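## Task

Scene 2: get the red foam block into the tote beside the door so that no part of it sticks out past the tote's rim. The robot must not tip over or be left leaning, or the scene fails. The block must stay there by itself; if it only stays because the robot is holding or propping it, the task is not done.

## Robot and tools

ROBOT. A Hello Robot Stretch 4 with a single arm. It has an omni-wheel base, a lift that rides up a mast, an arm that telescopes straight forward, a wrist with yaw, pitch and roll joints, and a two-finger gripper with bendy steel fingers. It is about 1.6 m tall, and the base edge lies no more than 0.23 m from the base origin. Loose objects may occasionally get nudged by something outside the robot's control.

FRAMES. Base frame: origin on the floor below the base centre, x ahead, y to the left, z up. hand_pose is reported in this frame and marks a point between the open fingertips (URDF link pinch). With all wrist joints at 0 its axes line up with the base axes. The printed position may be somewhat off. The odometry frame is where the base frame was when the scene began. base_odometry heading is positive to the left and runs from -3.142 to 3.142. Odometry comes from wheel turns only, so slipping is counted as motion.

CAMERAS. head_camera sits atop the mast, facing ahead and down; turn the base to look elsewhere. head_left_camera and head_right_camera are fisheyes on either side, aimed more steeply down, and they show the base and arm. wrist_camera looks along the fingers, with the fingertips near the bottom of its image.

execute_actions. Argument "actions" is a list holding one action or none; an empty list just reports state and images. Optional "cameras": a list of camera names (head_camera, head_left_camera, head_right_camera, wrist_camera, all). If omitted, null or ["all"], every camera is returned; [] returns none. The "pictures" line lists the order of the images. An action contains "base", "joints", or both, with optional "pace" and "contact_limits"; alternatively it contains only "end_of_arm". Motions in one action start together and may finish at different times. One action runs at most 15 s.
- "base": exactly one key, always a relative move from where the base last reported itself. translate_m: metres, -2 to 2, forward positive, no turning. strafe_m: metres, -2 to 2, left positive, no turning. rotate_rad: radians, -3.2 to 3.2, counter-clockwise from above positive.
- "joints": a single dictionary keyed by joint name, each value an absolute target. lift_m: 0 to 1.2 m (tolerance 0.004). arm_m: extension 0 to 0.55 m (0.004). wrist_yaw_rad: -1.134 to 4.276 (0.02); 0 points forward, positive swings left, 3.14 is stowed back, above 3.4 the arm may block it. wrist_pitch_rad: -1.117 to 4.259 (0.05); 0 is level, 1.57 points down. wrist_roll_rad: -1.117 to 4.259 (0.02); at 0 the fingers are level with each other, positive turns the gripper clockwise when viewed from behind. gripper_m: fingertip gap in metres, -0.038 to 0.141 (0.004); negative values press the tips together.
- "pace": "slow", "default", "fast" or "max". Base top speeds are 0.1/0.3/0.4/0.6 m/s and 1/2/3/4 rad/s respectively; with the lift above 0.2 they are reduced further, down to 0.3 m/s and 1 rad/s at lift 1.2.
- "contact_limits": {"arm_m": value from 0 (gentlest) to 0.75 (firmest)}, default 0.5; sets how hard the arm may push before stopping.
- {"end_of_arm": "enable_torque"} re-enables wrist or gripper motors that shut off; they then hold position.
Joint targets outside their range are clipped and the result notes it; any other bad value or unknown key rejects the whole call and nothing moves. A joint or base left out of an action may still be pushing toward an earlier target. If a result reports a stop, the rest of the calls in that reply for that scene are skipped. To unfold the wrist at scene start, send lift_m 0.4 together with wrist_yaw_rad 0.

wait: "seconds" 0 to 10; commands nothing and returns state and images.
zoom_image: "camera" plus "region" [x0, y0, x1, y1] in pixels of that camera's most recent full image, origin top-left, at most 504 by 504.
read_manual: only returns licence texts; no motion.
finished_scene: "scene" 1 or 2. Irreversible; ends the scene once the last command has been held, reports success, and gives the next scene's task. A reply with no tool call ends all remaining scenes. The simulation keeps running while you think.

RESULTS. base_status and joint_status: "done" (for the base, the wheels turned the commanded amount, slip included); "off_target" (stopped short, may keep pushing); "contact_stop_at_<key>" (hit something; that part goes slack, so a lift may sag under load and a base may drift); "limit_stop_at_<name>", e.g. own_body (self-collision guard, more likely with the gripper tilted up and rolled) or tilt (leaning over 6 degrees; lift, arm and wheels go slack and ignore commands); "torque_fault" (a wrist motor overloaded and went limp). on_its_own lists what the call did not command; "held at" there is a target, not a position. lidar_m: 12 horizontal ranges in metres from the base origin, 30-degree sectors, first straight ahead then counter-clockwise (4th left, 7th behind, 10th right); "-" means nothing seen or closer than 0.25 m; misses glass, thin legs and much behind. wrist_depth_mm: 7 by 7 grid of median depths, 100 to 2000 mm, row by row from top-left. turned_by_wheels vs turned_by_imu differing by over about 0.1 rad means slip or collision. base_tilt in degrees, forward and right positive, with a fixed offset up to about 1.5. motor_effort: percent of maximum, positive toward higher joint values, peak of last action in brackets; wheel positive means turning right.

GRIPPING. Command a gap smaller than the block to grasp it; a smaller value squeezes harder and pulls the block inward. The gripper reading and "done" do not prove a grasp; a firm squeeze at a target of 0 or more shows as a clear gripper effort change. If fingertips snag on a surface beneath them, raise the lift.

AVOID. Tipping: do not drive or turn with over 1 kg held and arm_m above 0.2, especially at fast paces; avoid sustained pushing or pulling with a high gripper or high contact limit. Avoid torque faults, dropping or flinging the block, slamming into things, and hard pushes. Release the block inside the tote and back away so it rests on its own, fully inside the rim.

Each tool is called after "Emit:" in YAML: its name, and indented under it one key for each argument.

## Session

Emit:
execute_actions:
  actions: []

Scene clock: 0.00 s.
base_odometry: x=+0.000 y=+0.000 heading=+0.000 (m, m, rad; odometry frame)
turned_by_wheels: +0.000 (rad since the last result)
turned_by_imu: +0.000 (rad since the last result)
base_tilt: forward=+0.5 right=-0.5 (deg)
lidar_m: 0.79 0.86 1.61 0.94 1.07 0.84 0.85 0.93 1.42 1.78 1.09 0.85
base_status: not commanded
joint_positions: lift_m=+0.127 arm_m=-0.001 wrist_yaw_rad=+3.059 wrist_pitch_rad=+0.008 wrist_roll_rad=+0.014 gripper_m=+0.057
joint_status: not commanded
motor_effort: lift_m=+19 arm_m=+0 wrist_yaw_rad=-1 wrist_pitch_rad=-6 wrist_roll_rad=+1 gripper_m=-4 wheel_0=+0 wheel_1=-1 wheel_2=+1 (%)
hand_pose: x=-0.1109 y=+0.1109 z=+0.3034 quat_wxyz=(+0.041, -0.003, +0.007, +0.999) (m; base frame)
wrist_depth_mm: - 140 1008 991 976 991 960 / - 126 991 991 976 976 976 / 105 138 211 976 976 976 960 / 132 141 991 991 991 976 960 / 1025 1008 1008 991 976 991 960 / 1008 991 195 991 197 960 960 / 732 287 798 123 798 809 854
pictures: head_camera, head_left_camera, head_right_camera, wrist_camera
Images, in order (width x height): head_camera 420x560, head_left_camera 420x672, head_right_camera 420x672, wrist_camera 616x392.

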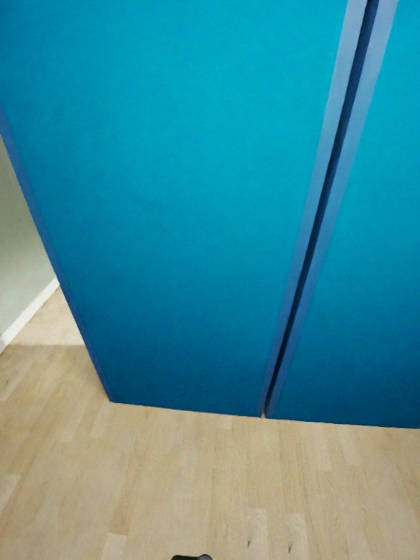

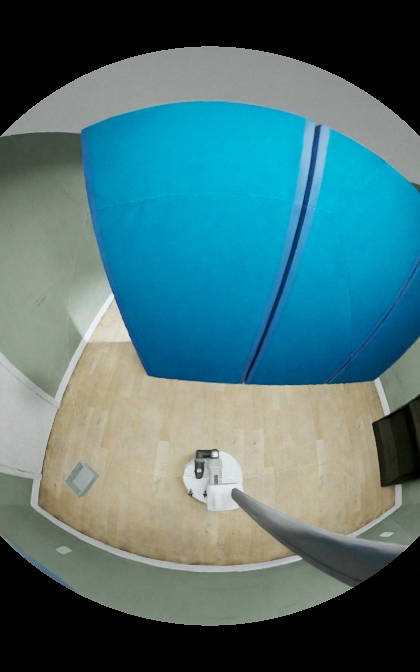

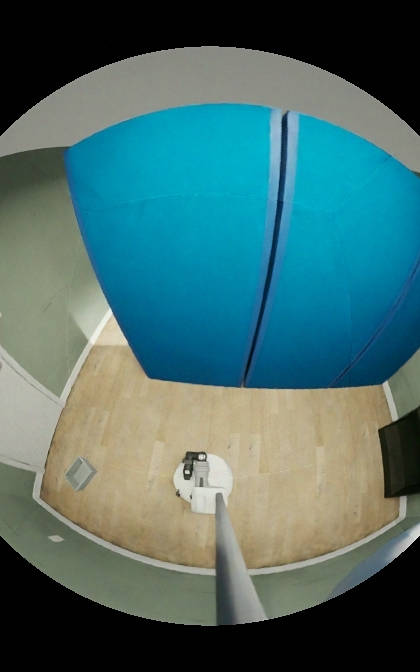

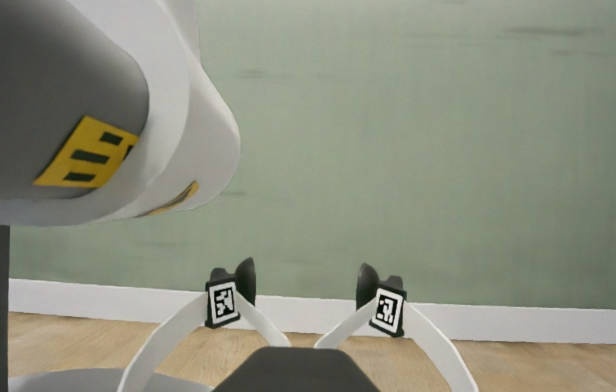

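Emit:
execute_actions:
  actions:
    - {"base": {"rotate_rad": -0.5}, "pace": "max"}
  cameras: ["head_left_camera", "head_right_camera"]

Scene clock: 6.40 s.
base_odometry: x=+0.000 y=+0.000 heading=-0.500 (m, m, rad; odometry frame)
turned_by_wheels: -0.500 (rad since the last result)
turned_by_imu: -0.495 (rad since the last result)
base_tilt: forward=+0.5 right=-0.4 (deg)
lidar_m: 0.84 0.82 0.90 1.60 0.97 1.06 0.88 0.84 0.94 1.42 1.78 1.07
base_status: done
joint_positions: lift_m=+0.127 arm_m=-0.001 wrist_yaw_rad=+3.059 wrist_pitch_rad=+0.008 wrist_roll_rad=+0.014 gripper_m=+0.057
joint_status: not commanded
motor_effort: lift_m=+19(19) arm_m=+0(0) wrist_yaw_rad=-1(0) wrist_pitch_rad=-7(6) wrist_roll_rad=+0(1) gripper_m=-4(4) wheel_0=+0(9) wheel_1=-2(13) wheel_2=-1(11) (%)
hand_pose: x=-0.1109 y=+0.1109 z=+0.3034 quat_wxyz=(+0.041, -0.003, +0.007, +0.999) (m; base frame)
wrist_depth_mm: - 140 1008 1160 1308 1499 1499 / - 126 1008 1138 1281 1537 1499 / 105 138 211 1138 1308 1499 1464 / 132 140 1008 1138 1281 1537 1464 / 854 931 1025 1160 1308 1537 1464 / 842 904 196 1098 197 1281 976 / 741 287 798 123 809 809 820
pictures: head_left_camera, head_right_camera
Images, in order (width x height): head_left_camera 420x672, head_right_camera 420x672.

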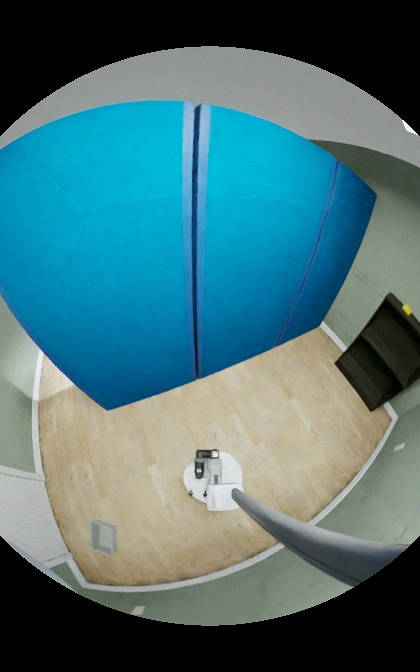

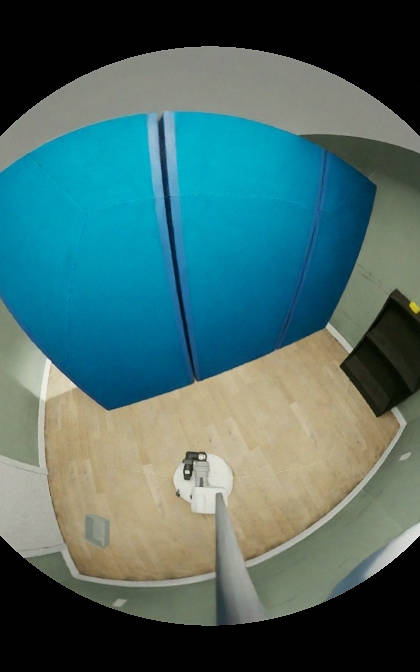

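Emit:
execute_actions:
  actions:
    - {"base": {"strafe_m": 1.2}, "pace": "max"}
  cameras: []

Emit:
execute_actions:
  actions:
    - {"base": {"rotate_rad": 0.42}, "pace": "max"}
  cameras: ["head_camera", "head_left_camera"]

Scene clock: 9.90 s.
base_odometry: x=+0.576 y=+1.053 heading=-0.500 (m, m, rad; odometry frame)
turned_by_wheels: +0.000 (rad since the last result)
turned_by_imu: +0.001 (rad since the last result)
base_tilt: forward=+0.4 right=-0.5 (deg)
lidar_m: 0.66 1.41 0.67 0.52 0.49 0.51 0.83 0.61 1.44 2.20 1.00 0.54
base_status: done
joint_positions: lift_m=+0.127 arm_m=-0.001 wrist_yaw_rad=+3.059 wrist_pitch_rad=+0.008 wrist_roll_rad=+0.014 gripper_m=+0.057
joint_status: not commanded
motor_effort: lift_m=+19(19) arm_m=+0(0) wrist_yaw_rad=+1(2) wrist_pitch_rad=-6(6) wrist_roll_rad=+2(2) gripper_m=-2(3) wheel_0=+2(14) wheel_1=-1(16) wheel_2=+0(2) (%)
hand_pose: x=-0.1109 y=+0.1109 z=+0.3034 quat_wxyz=(+0.041, -0.003, +0.007, +0.999) (m; base frame)
wrist_depth_mm: - 140 1499 1098 741 549 455 / - 126 1499 1098 741 549 459 / 105 138 211 1078 741 544 462 / 132 140 1464 1060 723 544 462 / 1229 1366 1464 1060 715 539 462 / 809 904 196 991 197 539 455 / 634 287 788 123 699 492 455
pictures: none
No camera images: the call's "cameras" was empty. Leave "cameras" out to get every camera's image.

Scene clock: 10.83 s.
base_odometry: x=+0.576 y=+1.053 heading=-0.080 (m, m, rad; odometry frame)
turned_by_wheels: +0.420 (rad since the last result)
turned_by_imu: +0.417 (rad since the last result)
base_tilt: forward=+0.4 right=-0.5 (deg)
lidar_m: 1.84 0.75 0.52 0.49 0.50 0.74 0.63 1.40 1.94 1.37 0.56 0.59
base_status: done
joint_positions: lift_m=+0.127 arm_m=-0.001 wrist_yaw_rad=+3.059 wrist_pitch_rad=+0.008 wrist_roll_rad=+0.014 gripper_m=+0.057
joint_status: not commanded
motor_effort: lift_m=+19(19) arm_m=+0(0) wrist_yaw_rad=-1(0) wrist_pitch_rad=-6(6) wrist_roll_rad=+2(1) gripper_m=-2(3) wheel_0=-1(11) wheel_1=+0(12) wheel_2=+0(15) (%)
hand_pose: x=-0.1109 y=+0.1109 z=+0.3034 quat_wxyz=(+0.041, -0.003, +0.007, +0.999) (m; base frame)
wrist_depth_mm: - 140 1464 1464 1464 831 580 / - 126 1464 1499 1464 820 574 / 105 138 211 1499 1464 809 574 / 132 140 1464 1464 1499 809 569 / 1397 1430 1430 1464 1464 798 559 / 1060 1060 196 1098 196 778 559 / 750 287 723 123 798 699 549
pictures: head_camera, head_left_camera
Images, in order (width x height): head_camera 420x560, head_left_camera 420x672.

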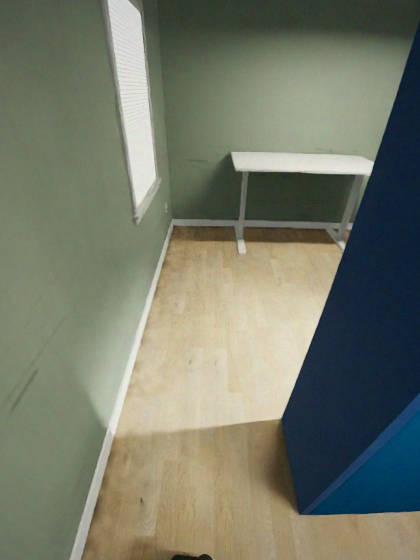

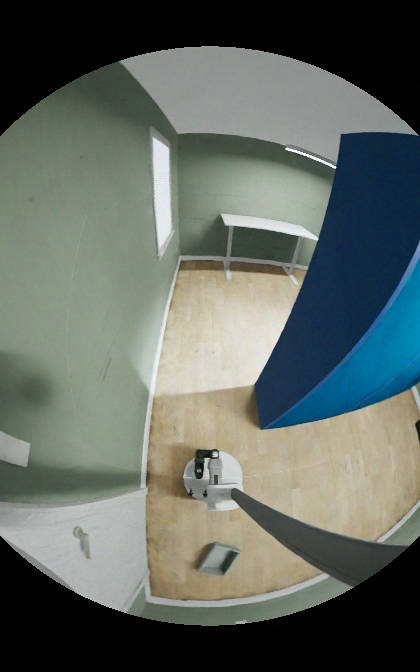

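Emit:
execute_actions:
  actions:
    - {"base": {"translate_m": 1.5}, "pace": "max"}
  cameras: ["head_right_camera"]

Emit:
execute_actions:
  actions:
    - {"base": {"rotate_rad": -1.6}, "pace": "max"}
  cameras: ["head_camera", "head_left_camera", "head_right_camera"]

Scene clock: 14.97 s.
base_odometry: x=+2.071 y=+0.933 heading=-0.080 (m, m, rad; odometry frame)
turned_by_wheels: +0.000 (rad since the last result)
turned_by_imu: +0.001 (rad since the last result)
base_tilt: forward=+0.5 right=-0.5 (deg)
lidar_m: 1.13 0.65 0.49 0.48 0.51 0.69 2.08 0.78 0.95 2.42 1.55 1.13
base_status: done
joint_positions: lift_m=+0.127 arm_m=-0.001 wrist_yaw_rad=+3.059 wrist_pitch_rad=+0.008 wrist_roll_rad=+0.014 gripper_m=+0.057
joint_status: not commanded
motor_effort: lift_m=+19(19) arm_m=+0(0) wrist_yaw_rad=-2(1) wrist_pitch_rad=-6(6) wrist_roll_rad=+1(0) gripper_m=-4(3) wheel_0=-1(10) wheel_1=+0(8) wheel_2=+2(18) (%)
hand_pose: x=-0.1109 y=+0.1109 z=+0.3034 quat_wxyz=(+0.041, -0.003, +0.007, +0.999) (m; base frame)
wrist_depth_mm: - 140 - - 1618 820 580 / - 126 - - 1576 820 580 / 105 138 211 - 1537 831 580 / 132 140 - - 1499 809 574 / 831 1576 - - 1464 798 569 / 809 1098 196 1182 197 788 564 / 741 287 798 123 798 691 554
pictures: head_right_camera
Images, in order (width x height): head_right_camera 420x672.

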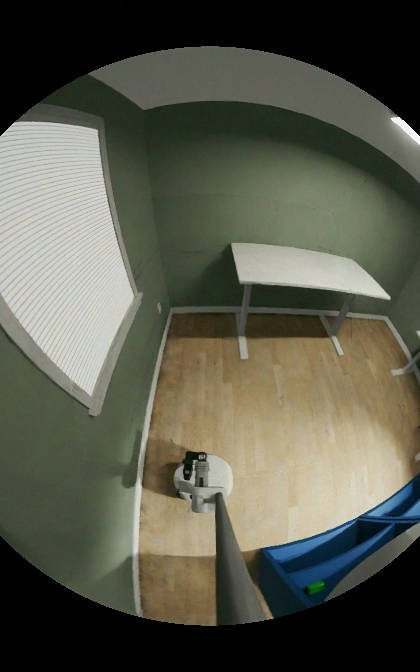

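Scene clock: 16.50 s.
base_odometry: x=+2.071 y=+0.933 heading=-1.680 (m, m, rad; odometry frame)
turned_by_wheels: -1.600 (rad since the last result)
turned_by_imu: -1.587 (rad since the last result)
base_tilt: forward=+0.4 right=-0.5 (deg)
lidar_m: 2.41 1.64 1.15 1.12 0.71 0.52 0.48 0.50 0.73 1.75 0.78 0.93
base_status: done
joint_positions: lift_m=+0.127 arm_m=-0.001 wrist_yaw_rad=+3.059 wrist_pitch_rad=+0.008 wrist_roll_rad=+0.014 gripper_m=+0.057
joint_status: not commanded
motor_effort: lift_m=+19(19) arm_m=+0(0) wrist_yaw_rad=-2(3) wrist_pitch_rad=-6(6) wrist_roll_rad=+0(1) gripper_m=-4(3) wheel_0=+1(10) wheel_1=-3(11) wheel_2=+0(11) (%)
hand_pose: x=-0.1109 y=+0.1109 z=+0.3034 quat_wxyz=(+0.041, -0.003, +0.007, +0.999) (m; base frame)
wrist_depth_mm: - 140 627 640 654 661 676 / - 126 627 634 654 668 676 / 105 138 211 634 647 668 676 / 132 141 621 640 640 661 676 / 597 609 621 634 647 661 676 / 603 615 195 634 197 661 676 / 585 286 615 123 640 654 668
pictures: head_camera, head_left_camera, head_right_camera
Images, in order (width x height): head_camera 420x560, head_left_camera 420x672, head_right_camera 420x672.

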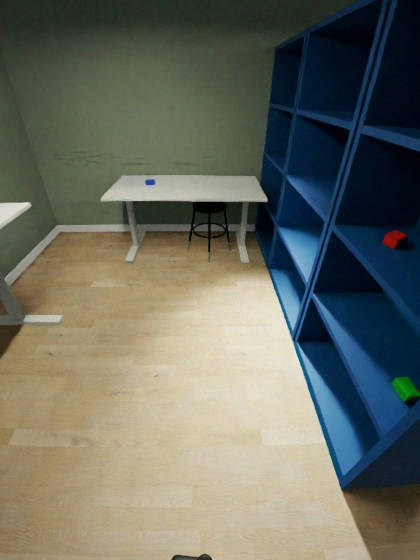

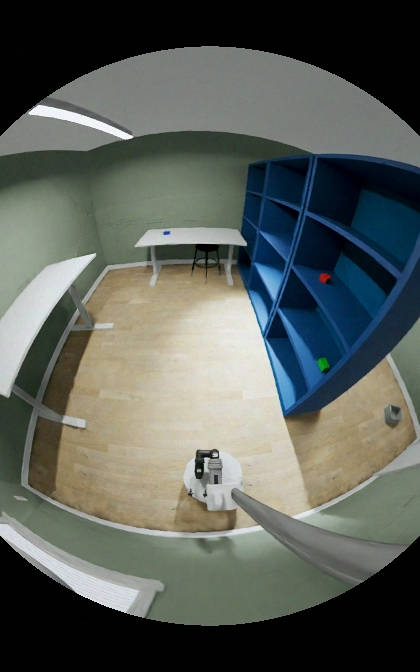

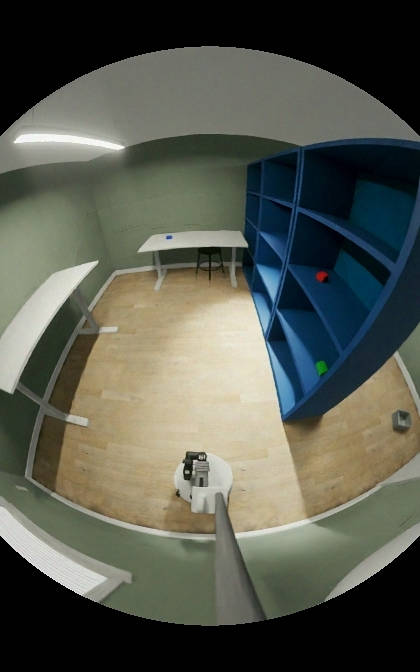

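Emit:
zoom_image:
  camera: "head_camera"
  region: [320, 190, 420, 290]

Region (320, 190, 420, 290) of head_camera's 420x560 image, scaled by 5.040, with more detail than that image has.

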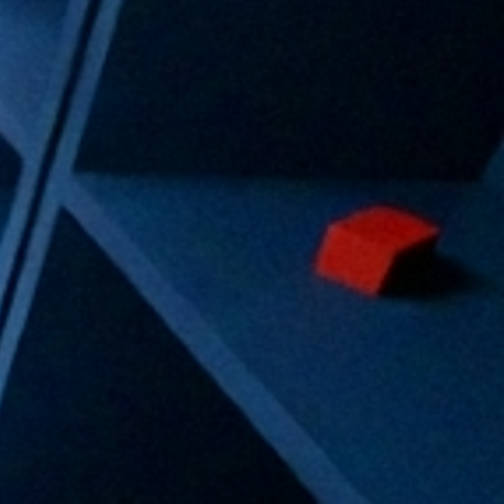

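Emit:
execute_actions:
  actions:
    - {"base": {"translate_m": 0.68}, "joints": {"lift_m": 0.7, "wrist_yaw_rad": 0, "gripper_m": 0.13, "wrist_roll_rad": 0}, "pace": "max"}
  cameras: []

Emit:
execute_actions:
  actions:
    - {"base": {"rotate_rad": -1.02}, "joints": {"lift_m": 1.0, "wrist_pitch_rad": 0.4}, "pace": "max"}
  cameras: ["head_camera", "wrist_camera"]

Scene clock: 19.60 s.
base_odometry: x=+1.997 y=+0.257 heading=-1.680 (m, m, rad; odometry frame)
turned_by_wheels: +0.000 (rad since the last result)
turned_by_imu: +0.001 (rad since the last result)
base_tilt: forward=+0.5 right=-0.5 (deg)
lidar_m: 1.73 1.82 1.18 1.09 1.16 1.21 1.16 1.20 0.66 0.63 0.64 0.90
base_status: done
joint_positions: lift_m=+0.700 arm_m=-0.001 wrist_yaw_rad=+0.000 wrist_pitch_rad=+0.008 wrist_roll_rad=+0.000 gripper_m=+0.130
joint_status: all done
motor_effort: lift_m=+21(24) arm_m=+0(0) wrist_yaw_rad=-3(9) wrist_pitch_rad=-6(6) wrist_roll_rad=+2(3) gripper_m=-1(6) wheel_0=+1(10) wheel_1=-2(13) wheel_2=+3(15) (%)
hand_pose: x=+0.4579 y=-0.0873 z=+0.8759 quat_wxyz=(+1.000, +0.000, +0.004, +0.000) (m; base frame)
wrist_depth_mm: - - - - - 1336 976 / - - - - - 1336 1308 / - - - - - 1366 1366 / - - - - - 1366 1308 / - 1921 - - - 1336 1336 / - 1921 - - 213 1182 1308 / 1863 1863 - 122 1921 1078 946
pictures: none
No camera images: the call's "cameras" was empty. Leave "cameras" out to get every camera's image.

Scene clock: 21.17 s.
base_odometry: x=+1.997 y=+0.257 heading=-2.700 (m, m, rad; odometry frame)
turned_by_wheels: -1.020 (rad since the last result)
turned_by_imu: -1.011 (rad since the last result)
base_tilt: forward=+0.4 right=-0.5 (deg)
lidar_m: 0.67 0.92 1.73 1.84 1.17 1.09 1.16 1.20 1.17 1.22 0.64 0.62
base_status: done
joint_positions: lift_m=+1.000 arm_m=-0.001 wrist_yaw_rad=+0.000 wrist_pitch_rad=+0.402 wrist_roll_rad=+0.000 gripper_m=+0.130
joint_status: all done
motor_effort: lift_m=+22(24) arm_m=+0(0) wrist_yaw_rad=+0(2) wrist_pitch_rad=-5(7) wrist_roll_rad=+0(1) gripper_m=+0(0) wheel_0=+1(8) wheel_1=+1(9) wheel_2=+1(11) (%)
hand_pose: x=+0.4349 y=-0.0874 z=+1.0652 quat_wxyz=(+0.980, +0.000, +0.200, +0.000) (m; base frame)
wrist_depth_mm: 1255 634 732 891 809 723 654 / 1255 661 778 946 842 741 676 / 1255 707 750 778 831 759 707 / 1397 759 640 554 564 591 609 / 1281 1078 917 1118 469 421 430 / 1537 960 891 991 213 410 382 / 1397 1255 854 122 842 854 820
pictures: head_camera, wrist_camera
Images, in order (width x height): head_camera 420x560, wrist_camera 616x392.

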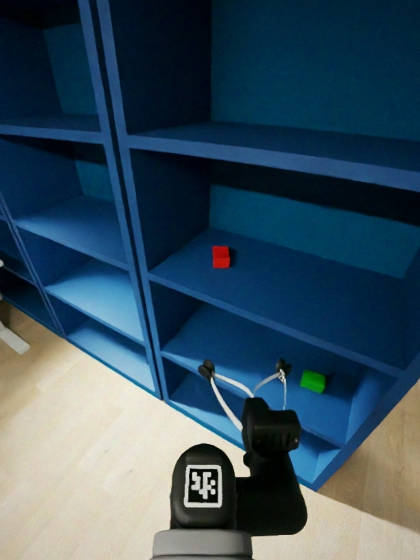

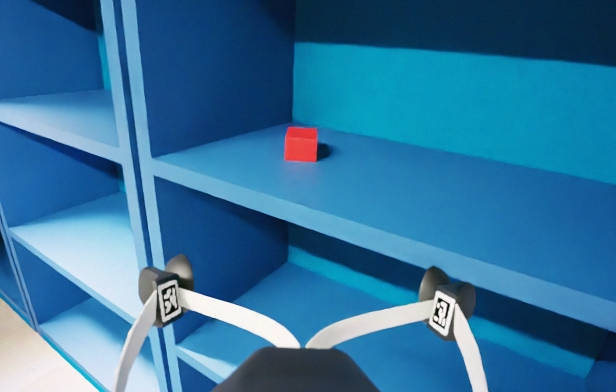

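Emit:
execute_actions:
  actions:
    - {"base": {"strafe_m": 0.033}, "joints": {"arm_m": 0.40, "lift_m": 0.975}, "pace": "fast"}
  cameras: ["head_camera", "wrist_camera"]

Scene clock: 23.23 s.
base_odometry: x=+2.011 y=+0.227 heading=-2.700 (m, m, rad; odometry frame)
turned_by_wheels: +0.000 (rad since the last result)
turned_by_imu: +0.001 (rad since the last result)
base_tilt: forward=+0.5 right=-0.5 (deg)
lidar_m: 0.68 0.96 1.70 1.80 1.14 1.08 1.13 1.23 1.19 1.25 0.68 0.64
base_status: done
joint_positions: lift_m=+0.975 arm_m=+0.398 wrist_yaw_rad=+0.000 wrist_pitch_rad=+0.402 wrist_roll_rad=+0.000 gripper_m=+0.130
joint_status: all done
motor_effort: lift_m=+17(20) arm_m=+9(11) wrist_yaw_rad=-4(1) wrist_pitch_rad=-5(6) wrist_roll_rad=+0(1) gripper_m=-2(0) wheel_0=+0(10) wheel_1=-2(11) wheel_2=+0(0) (%)
hand_pose: x=+0.8348 y=-0.0874 z=+1.0405 quat_wxyz=(+0.980, +0.000, +0.200, +0.000) (m; base frame)
wrist_depth_mm: 298 359 449 549 496 442 402 / 307 373 473 574 521 459 415 / 319 387 496 609 544 480 433 / 334 399 462 445 492 477 449 / 320 338 345 315 359 370 375 / 272 250 253 281 213 265 290 / 343 222 230 122 234 236 245
pictures: head_camera, wrist_camera
Images, in order (width x height): head_camera 420x560, wrist_camera 616x392.

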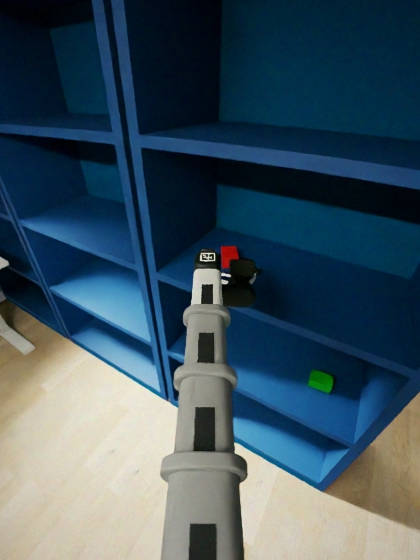

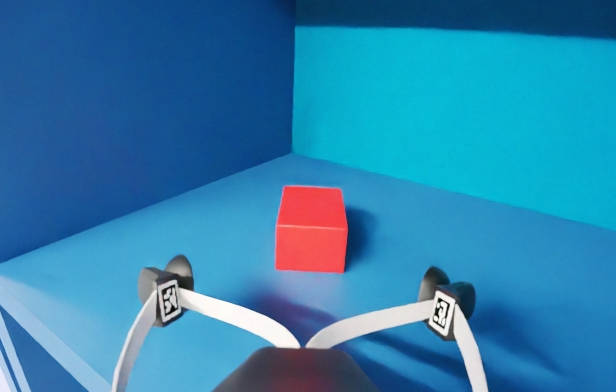

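Emit:
execute_actions:
  actions:
    - {"joints": {"arm_m": 0.525, "lift_m": 0.951}, "contact_limits": {"arm_m": 0.25}}
  cameras: ["wrist_camera"]

Scene clock: 24.87 s.
base_odometry: x=+2.011 y=+0.227 heading=-2.700 (m, m, rad; odometry frame)
turned_by_wheels: +0.000 (rad since the last result)
turned_by_imu: +0.000 (rad since the last result)
base_tilt: forward=+0.4 right=-0.5 (deg)
lidar_m: 0.66 0.94 1.71 1.76 1.12 1.07 1.14 1.24 1.20 1.25 0.66 0.61
base_status: not commanded
joint_positions: lift_m=+0.951 arm_m=+0.523 wrist_yaw_rad=+0.000 wrist_pitch_rad=+0.402 wrist_roll_rad=+0.000 gripper_m=+0.130
joint_status: all done
motor_effort: lift_m=+17(15) arm_m=+9(8) wrist_yaw_rad=-1(2) wrist_pitch_rad=-6(6) wrist_roll_rad=+0(0) gripper_m=-1(1) wheel_0=+0(1) wheel_1=-2(2) wheel_2=+0(0) (%)
contact_limits: arm_m 0.25
hand_pose: x=+0.9598 y=-0.0874 z=+1.0165 quat_wxyz=(+0.980, +0.000, +0.200, +0.000) (m; base frame)
wrist_depth_mm: 247 298 373 439 394 351 319 / 256 307 392 466 413 362 332 / 265 320 415 492 433 379 345 / 274 336 394 418 427 387 362 / 273 294 300 223 315 324 327 / 228 218 200 185 211 232 253 / 193 193 198 122 203 205 210
pictures: wrist_camera
Images, in order (width x height): wrist_camera 616x392.

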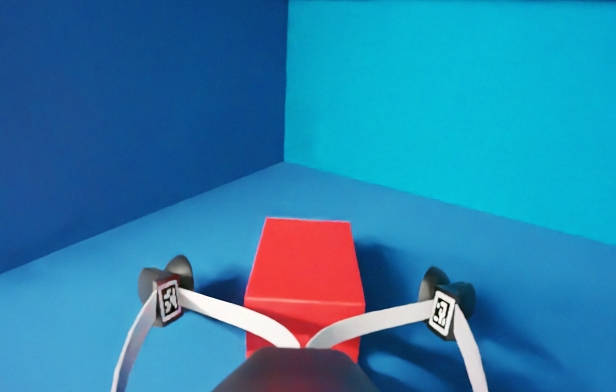

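Emit:
execute_actions:
  actions:
    - {"joints": {"gripper_m": 0.025}}
  cameras: ["wrist_camera"]

Scene clock: 26.87 s.
base_odometry: x=+2.011 y=+0.227 heading=-2.700 (m, m, rad; odometry frame)
turned_by_wheels: +0.000 (rad since the last result)
turned_by_imu: +0.000 (rad since the last result)
base_tilt: forward=+0.5 right=-0.4 (deg)
lidar_m: 0.69 0.97 1.70 1.80 1.14 1.08 1.15 1.21 1.19 1.25 0.67 0.64
base_status: not commanded
joint_positions: lift_m=+0.951 arm_m=+0.523 wrist_yaw_rad=+0.000 wrist_pitch_rad=+0.402 wrist_roll_rad=+0.000 gripper_m=+0.025
joint_status: all done
motor_effort: lift_m=+16(16) arm_m=+9(9) wrist_yaw_rad=-1(3) wrist_pitch_rad=-6(6) wrist_roll_rad=-1(0) gripper_m=-14(15) wheel_0=+0(0) wheel_1=-2(2) wheel_2=+0(0) (%)
hand_pose: x=+0.9598 y=-0.0874 z=+1.0165 quat_wxyz=(+0.980, +0.000, +0.200, +0.000) (m; base frame)
wrist_depth_mm: 246 300 373 442 394 351 320 / 255 309 394 469 410 362 330 / 263 322 413 492 430 379 345 / 274 336 394 415 430 389 359 / 273 294 300 216 315 320 327 / 229 233 181 176 186 251 252 / 193 188 198 145 200 198 210
pictures: wrist_camera
Images, in order (width x height): wrist_camera 616x392.

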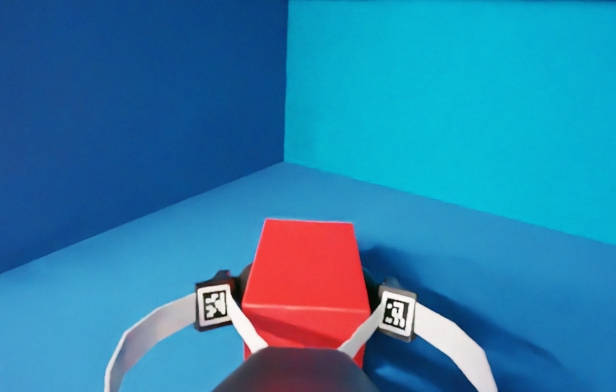

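Emit:
execute_actions:
  actions:
    - {"joints": {"lift_m": 0.99, "arm_m": 0.0}, "pace": "fast"}
  cameras: ["wrist_camera", "head_camera"]

Scene clock: 29.13 s.
base_odometry: x=+2.011 y=+0.227 heading=-2.700 (m, m, rad; odometry frame)
turned_by_wheels: +0.000 (rad since the last result)
turned_by_imu: +0.001 (rad since the last result)
base_tilt: forward=+0.5 right=-0.4 (deg)
lidar_m: 0.67 0.93 1.69 1.80 1.09 1.08 1.14 1.23 1.21 1.25 0.66 0.64
base_status: not commanded
joint_positions: lift_m=+0.990 arm_m=+0.002 wrist_yaw_rad=+0.000 wrist_pitch_rad=+0.403 wrist_roll_rad=+0.000 gripper_m=+0.025
joint_status: all done
motor_effort: lift_m=+22(25) arm_m=-9(9) wrist_yaw_rad=+0(4) wrist_pitch_rad=-8(8) wrist_roll_rad=+1(0) gripper_m=-16(15) wheel_0=+1(1) wheel_1=-2(2) wheel_2=+0(0) (%)
hand_pose: x=+0.4379 y=-0.0875 z=+1.0549 quat_wxyz=(+0.980, +0.000, +0.200, +0.000) (m; base frame)
wrist_depth_mm: 1229 621 699 891 820 732 668 / 1229 668 741 946 854 750 691 / 1281 750 707 809 842 778 715 / 1366 1430 759 559 535 554 569 / 1308 1138 831 216 931 427 410 / 1576 976 181 176 186 904 809 / 1366 1229 854 145 809 798 820
pictures: head_camera, wrist_camera
Images, in order (width x height): head_camera 420x560, wrist_camera 616x392.

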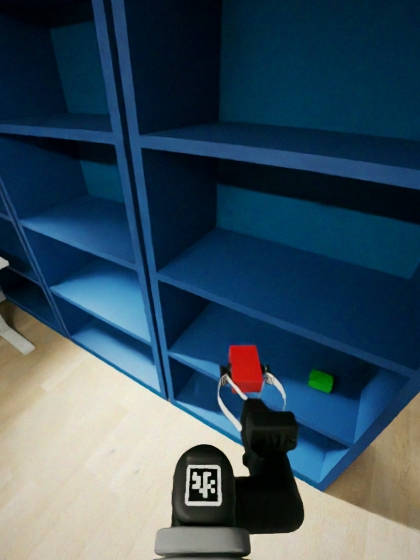

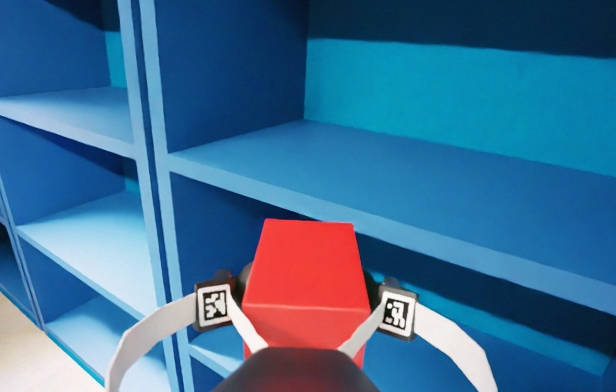

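Emit:
execute_actions:
  actions:
    - {"base": {"rotate_rad": -0.552}, "joints": {"lift_m": 0.65}, "pace": "max"}
  cameras: []

Emit:
execute_actions:
  actions:
    - {"base": {"strafe_m": -0.72}, "joints": {"lift_m": 0.25}, "pace": "max"}
  cameras: ["wrist_camera", "head_camera"]

Scene clock: 30.70 s.
base_odometry: x=+2.011 y=+0.227 heading=+3.032 (m, m, rad; odometry frame)
turned_by_wheels: -0.551 (rad since the last result)
turned_by_imu: -0.546 (rad since the last result)
base_tilt: forward=+0.4 right=-0.5 (deg)
lidar_m: 0.63 0.69 0.91 1.69 1.78 1.17 1.11 1.14 1.26 1.20 1.25 0.69
base_status: done
joint_positions: lift_m=+0.650 arm_m=+0.002 wrist_yaw_rad=+0.000 wrist_pitch_rad=+0.403 wrist_roll_rad=+0.000 gripper_m=+0.025
joint_status: all done
motor_effort: lift_m=+19(20) arm_m=-9(9) wrist_yaw_rad=+1(1) wrist_pitch_rad=-8(8) wrist_roll_rad=+0(1) gripper_m=-14(15) wheel_0=+3(7) wheel_1=+2(4) wheel_2=+3(8) (%)
hand_pose: x=+0.4379 y=-0.0874 z=+0.7152 quat_wxyz=(+0.980, +0.000, +0.200, +0.000) (m; base frame)
wrist_depth_mm: 809 798 798 809 603 1921 1618 / 854 854 842 854 591 - 1618 / 891 904 904 904 574 - 1537 / 759 778 798 831 559 - 1537 / 569 580 591 215 530 1708 1537 / 976 525 181 176 186 1336 1308 / 904 904 946 144 585 1025 1098
pictures: none
No camera images: the call's "cameras" was empty. Leave "cameras" out to get every camera's image.

Scene clock: 33.57 s.
base_odometry: x=+2.090 y=+0.943 heading=+3.032 (m, m, rad; odometry frame)
turned_by_wheels: +0.000 (rad since the last result)
turned_by_imu: +0.000 (rad since the last result)
base_tilt: forward=+0.4 right=-0.5 (deg)
lidar_m: 1.71 0.80 0.92 2.42 1.62 1.11 1.07 0.67 0.52 0.48 0.47 0.67
base_status: done
joint_positions: lift_m=+0.250 arm_m=+0.002 wrist_yaw_rad=+0.000 wrist_pitch_rad=+0.403 wrist_roll_rad=+0.000 gripper_m=+0.025
joint_status: all done
motor_effort: lift_m=+18(18) arm_m=-9(9) wrist_yaw_rad=-1(1) wrist_pitch_rad=-8(7) wrist_roll_rad=+1(1) gripper_m=-15(16) wheel_0=-1(9) wheel_1=+2(7) wheel_2=+0(1) (%)
hand_pose: x=+0.4379 y=-0.0874 z=+0.3153 quat_wxyz=(+0.980, +0.000, +0.200, +0.000) (m; base frame)
wrist_depth_mm: 741 - - - 1808 891 603 / 750 - - - 1708 866 603 / 768 1661 1756 1808 1537 866 597 / 778 1098 1138 1160 1182 842 591 / 759 820 842 216 878 809 580 / 640 647 181 176 186 691 569 / 535 525 549 144 559 549 549
pictures: head_camera, wrist_camera
Images, in order (width x height): head_camera 420x560, wrist_camera 616x392.

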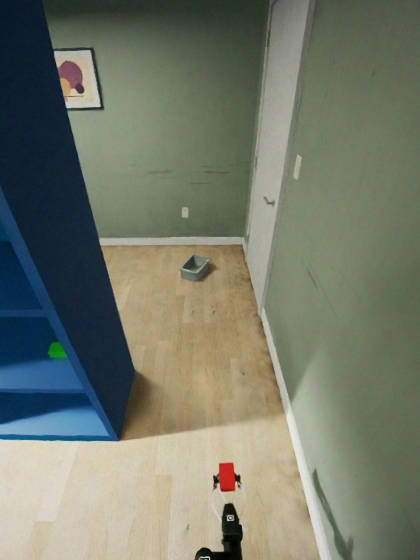

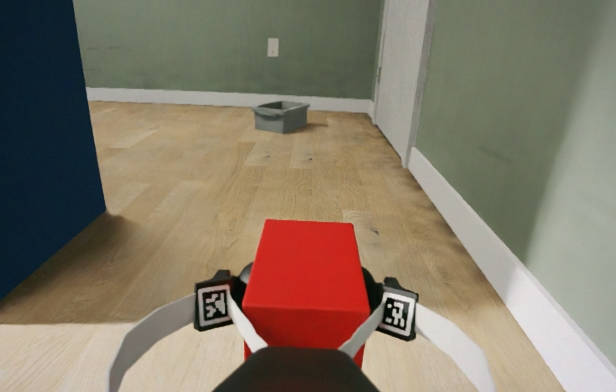

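Emit:
execute_actions:
  actions:
    - {"base": {"translate_m": 1.68}, "joints": {"lift_m": 0.45, "arm_m": 0.2, "wrist_pitch_rad": 1.45, "wrist_yaw_rad": 0.5}, "pace": "max"}

Scene clock: 38.17 s.
base_odometry: x=+0.420 y=+1.126 heading=+3.032 (m, m, rad; odometry frame)
turned_by_wheels: +0.000 (rad since the last result)
turned_by_imu: +0.000 (rad since the last result)
base_tilt: forward=+0.4 right=-0.5 (deg)
lidar_m: 0.45 0.45 1.63 2.35 0.75 0.71 2.00 0.64 0.42 0.40 0.36 0.57
base_status: done
joint_positions: lift_m=+0.450 arm_m=+0.198 wrist_yaw_rad=+0.500 wrist_pitch_rad=+1.450 wrist_roll_rad=+0.000 gripper_m=+0.025
joint_status: all done
motor_effort: lift_m=+21(24) arm_m=+9(10) wrist_yaw_rad=-2(10) wrist_pitch_rad=+1(5) wrist_roll_rad=+0(0) gripper_m=-15(14) wheel_0=+0(9) wheel_1=-1(11) wheel_2=+3(16) (%)
hand_pose: x=+0.4417 y=-0.0601 z=+0.3417 quat_wxyz=(+0.725, -0.164, +0.643, +0.185) (m; base frame)
wrist_depth_mm: 615 609 521 554 603 609 603 / 603 559 591 591 591 591 591 / 585 580 585 580 585 580 585 / 574 574 569 580 574 574 574 / 559 564 564 215 564 559 564 / 559 554 181 176 186 549 544 / 549 512 544 145 539 539 488
pictures: head_camera, head_left_camera, head_right_camera, wrist_camera
Images, in order (width x height): head_camera 420x560, head_left_camera 420x672, head_right_camera 420x672, wrist_camera 616x392.

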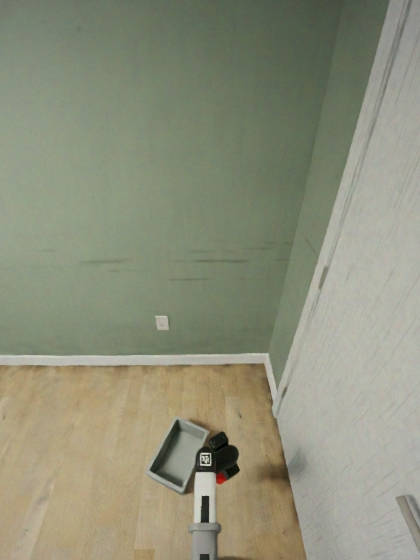

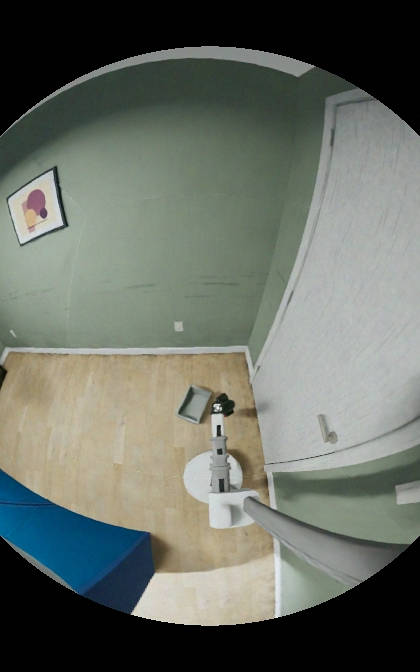

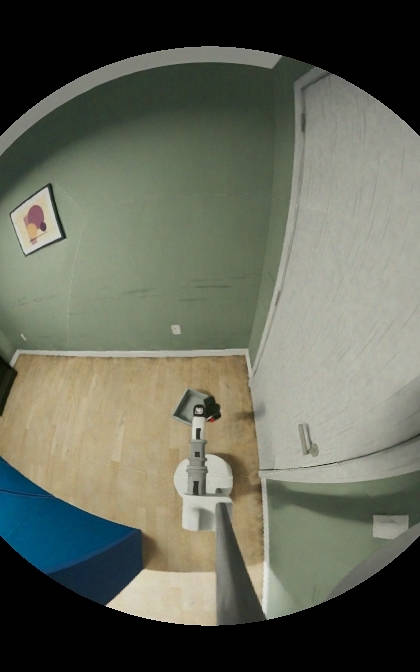

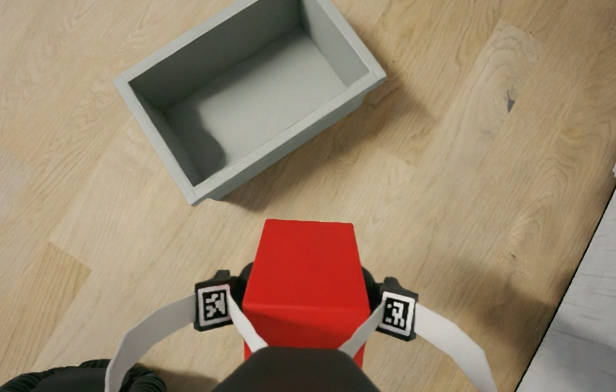

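Emit:
execute_actions:
  actions:
    - {"base": {"rotate_rad": 0.398}, "joints": {"lift_m": 0.34, "arm_m": 0.43, "wrist_pitch_rad": 1.8, "wrist_yaw_rad": 0.735}, "pace": "fast"}
  cameras: ["wrist_camera", "head_camera"]

Scene clock: 40.13 s.
base_odometry: x=+0.420 y=+1.126 heading=-2.853 (m, m, rad; odometry frame)
turned_by_wheels: +0.398 (rad since the last result)
turned_by_imu: +0.395 (rad since the last result)
base_tilt: forward=+0.4 right=-0.4 (deg)
lidar_m: 0.44 1.48 2.95 0.83 0.71 2.77 0.73 0.50 0.40 0.38 0.52 0.54
base_status: done
joint_positions: lift_m=+0.340 arm_m=+0.428 wrist_yaw_rad=+0.735 wrist_pitch_rad=+1.799 wrist_roll_rad=+0.000 gripper_m=+0.025
joint_status: all done
motor_effort: lift_m=+17(18) arm_m=+9(9) wrist_yaw_rad=-1(2) wrist_pitch_rad=+4(9) wrist_roll_rad=+0(0) gripper_m=-16(15) wheel_0=+1(9) wheel_1=+1(13) wheel_2=+0(11) (%)
hand_pose: x=+0.6095 y=-0.1086 z=+0.2374 quat_wxyz=(+0.580, -0.281, +0.731, +0.223) (m; base frame)
wrist_depth_mm: 418 415 413 410 404 407 404 / 433 427 427 421 418 418 415 / 445 439 436 433 427 427 430 / 462 455 452 449 445 439 442 / 480 469 466 215 455 455 459 / 500 484 182 176 186 477 480 / 512 504 508 145 500 492 496
pictures: head_camera, wrist_camera
Images, in order (width x height): head_camera 420x560, wrist_camera 616x392.

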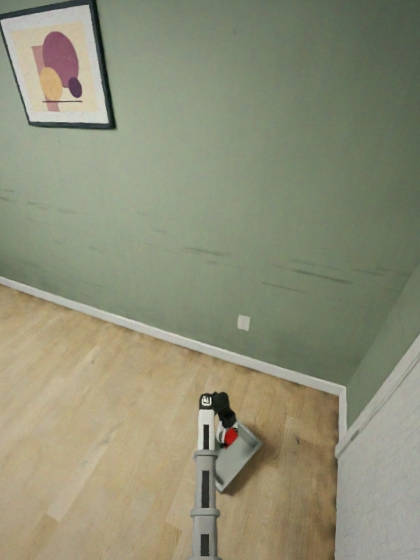

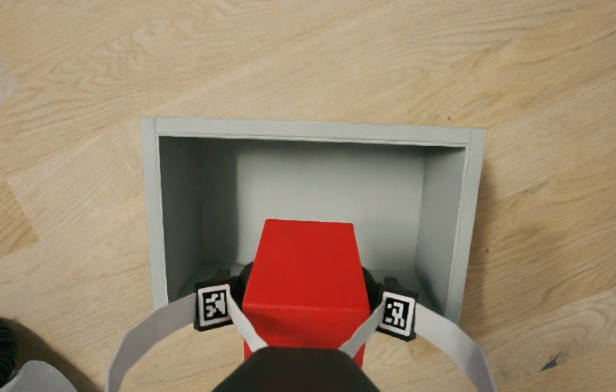

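Emit:
execute_actions:
  actions:
    - {"joints": {"lift_m": 0.172}, "pace": "fast"}
  cameras: ["wrist_camera"]

Scene clock: 41.73 s.
base_odometry: x=+0.420 y=+1.126 heading=-2.853 (m, m, rad; odometry frame)
turned_by_wheels: +0.000 (rad since the last result)
turned_by_imu: +0.000 (rad since the last result)
base_tilt: forward=+0.4 right=-0.5 (deg)
lidar_m: 0.44 1.48 2.94 0.87 0.69 2.77 0.78 0.48 0.40 0.38 0.52 0.54
base_status: not commanded
joint_positions: lift_m=+0.172 arm_m=+0.428 wrist_yaw_rad=+0.735 wrist_pitch_rad=+1.799 wrist_roll_rad=+0.000 gripper_m=+0.025
joint_status: all done
motor_effort: lift_m=+17(16) arm_m=+9(9) wrist_yaw_rad=-3(2) wrist_pitch_rad=+3(3) wrist_roll_rad=+1(1) gripper_m=-15(16) wheel_0=+1(2) wheel_1=+1(1) wheel_2=+0(0) (%)
hand_pose: x=+0.6095 y=-0.1086 z=+0.0694 quat_wxyz=(+0.580, -0.281, +0.731, +0.223) (m; base frame)
wrist_depth_mm: 258 258 255 254 252 251 250 / 266 265 264 263 259 259 257 / 156 155 155 154 153 153 263 / 190 276 278 277 274 259 200 / 191 282 289 215 285 276 199 / 191 249 181 176 186 253 197 / 192 248 282 145 283 218 193
pictures: wrist_camera
Images, in order (width x height): wrist_camera 616x392.

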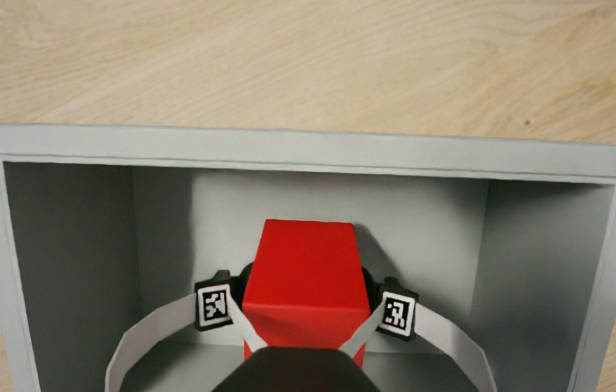

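Emit:
execute_actions:
  actions:
    - {"joints": {"lift_m": 0.160, "gripper_m": 0.095}}
  cameras: ["wrist_camera"]

Scene clock: 43.30 s.
base_odometry: x=+0.420 y=+1.126 heading=-2.853 (m, m, rad; odometry frame)
turned_by_wheels: +0.000 (rad since the last result)
turned_by_imu: +0.000 (rad since the last result)
base_tilt: forward=+0.4 right=-0.5 (deg)
lidar_m: 0.45 1.44 2.94 0.88 0.74 2.80 0.76 0.45 0.39 0.38 0.54 0.53
base_status: not commanded
joint_positions: lift_m=+0.160 arm_m=+0.428 wrist_yaw_rad=+0.735 wrist_pitch_rad=+1.799 wrist_roll_rad=+0.000 gripper_m=+0.095
joint_status: all done
motor_effort: lift_m=+17(17) arm_m=+9(9) wrist_yaw_rad=-1(0) wrist_pitch_rad=+3(4) wrist_roll_rad=+0(1) gripper_m=-1(14) wheel_0=+1(2) wheel_1=+1(1) wheel_2=+0(0) (%)
hand_pose: x=+0.6095 y=-0.1086 z=+0.0574 quat_wxyz=(+0.580, -0.281, +0.731, +0.223) (m; base frame)
wrist_depth_mm: 247 245 244 244 241 240 238 / 254 254 252 251 249 247 247 / 144 144 143 142 141 148 252 / 189 264 267 264 263 259 190 / 191 274 274 200 271 267 199 / 191 264 193 186 189 270 197 / 192 248 285 123 289 232 193
pictures: wrist_camera
Images, in order (width x height): wrist_camera 616x392.

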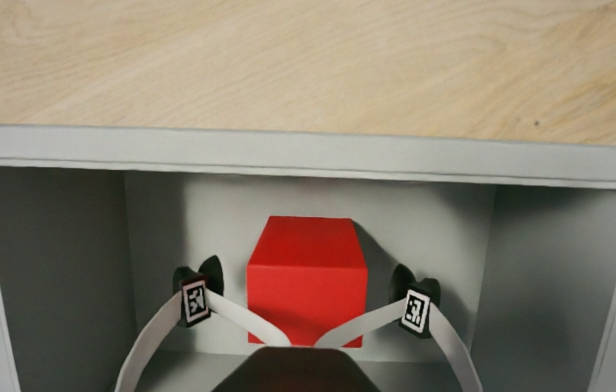

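Emit:
execute_actions:
  actions:
    - {"joints": {"lift_m": 0.32}, "pace": "max"}
  cameras: ["wrist_camera", "head_camera"]

Scene clock: 44.47 s.
base_odometry: x=+0.420 y=+1.126 heading=-2.853 (m, m, rad; odometry frame)
turned_by_wheels: +0.000 (rad since the last result)
turned_by_imu: +0.000 (rad since the last result)
base_tilt: forward=+0.5 right=-0.5 (deg)
lidar_m: 0.44 1.49 2.96 0.88 0.70 2.79 0.74 0.47 0.42 0.38 0.53 0.54
base_status: not commanded
joint_positions: lift_m=+0.320 arm_m=+0.428 wrist_yaw_rad=+0.735 wrist_pitch_rad=+1.799 wrist_roll_rad=+0.000 gripper_m=+0.095
joint_status: all done
motor_effort: lift_m=+20(24) arm_m=+9(9) wrist_yaw_rad=-1(3) wrist_pitch_rad=+3(3) wrist_roll_rad=+0(1) gripper_m=-2(2) wheel_0=+1(1) wheel_1=+1(1) wheel_2=+0(0) (%)
hand_pose: x=+0.6095 y=-0.1086 z=+0.2171 quat_wxyz=(+0.580, -0.281, +0.731, +0.223) (m; base frame)
wrist_depth_mm: 399 397 394 392 389 387 384 / 410 410 410 402 399 399 397 / 424 347 413 413 410 404 407 / 439 433 433 384 424 362 424 / 455 445 445 442 439 433 439 / 477 462 204 370 194 452 455 / 484 488 480 123 477 473 473
pictures: head_camera, wrist_camera
Images, in order (width x height): head_camera 420x560, wrist_camera 616x392.

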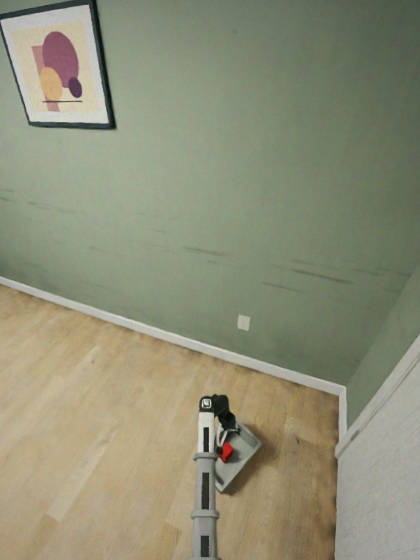

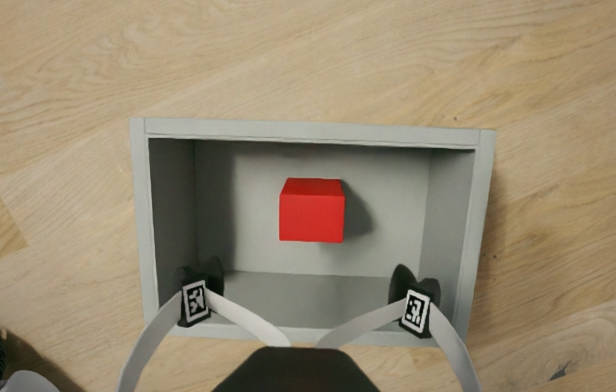

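Emit:
finished_scene:
  scene: 2

The scene is finished: the task was done.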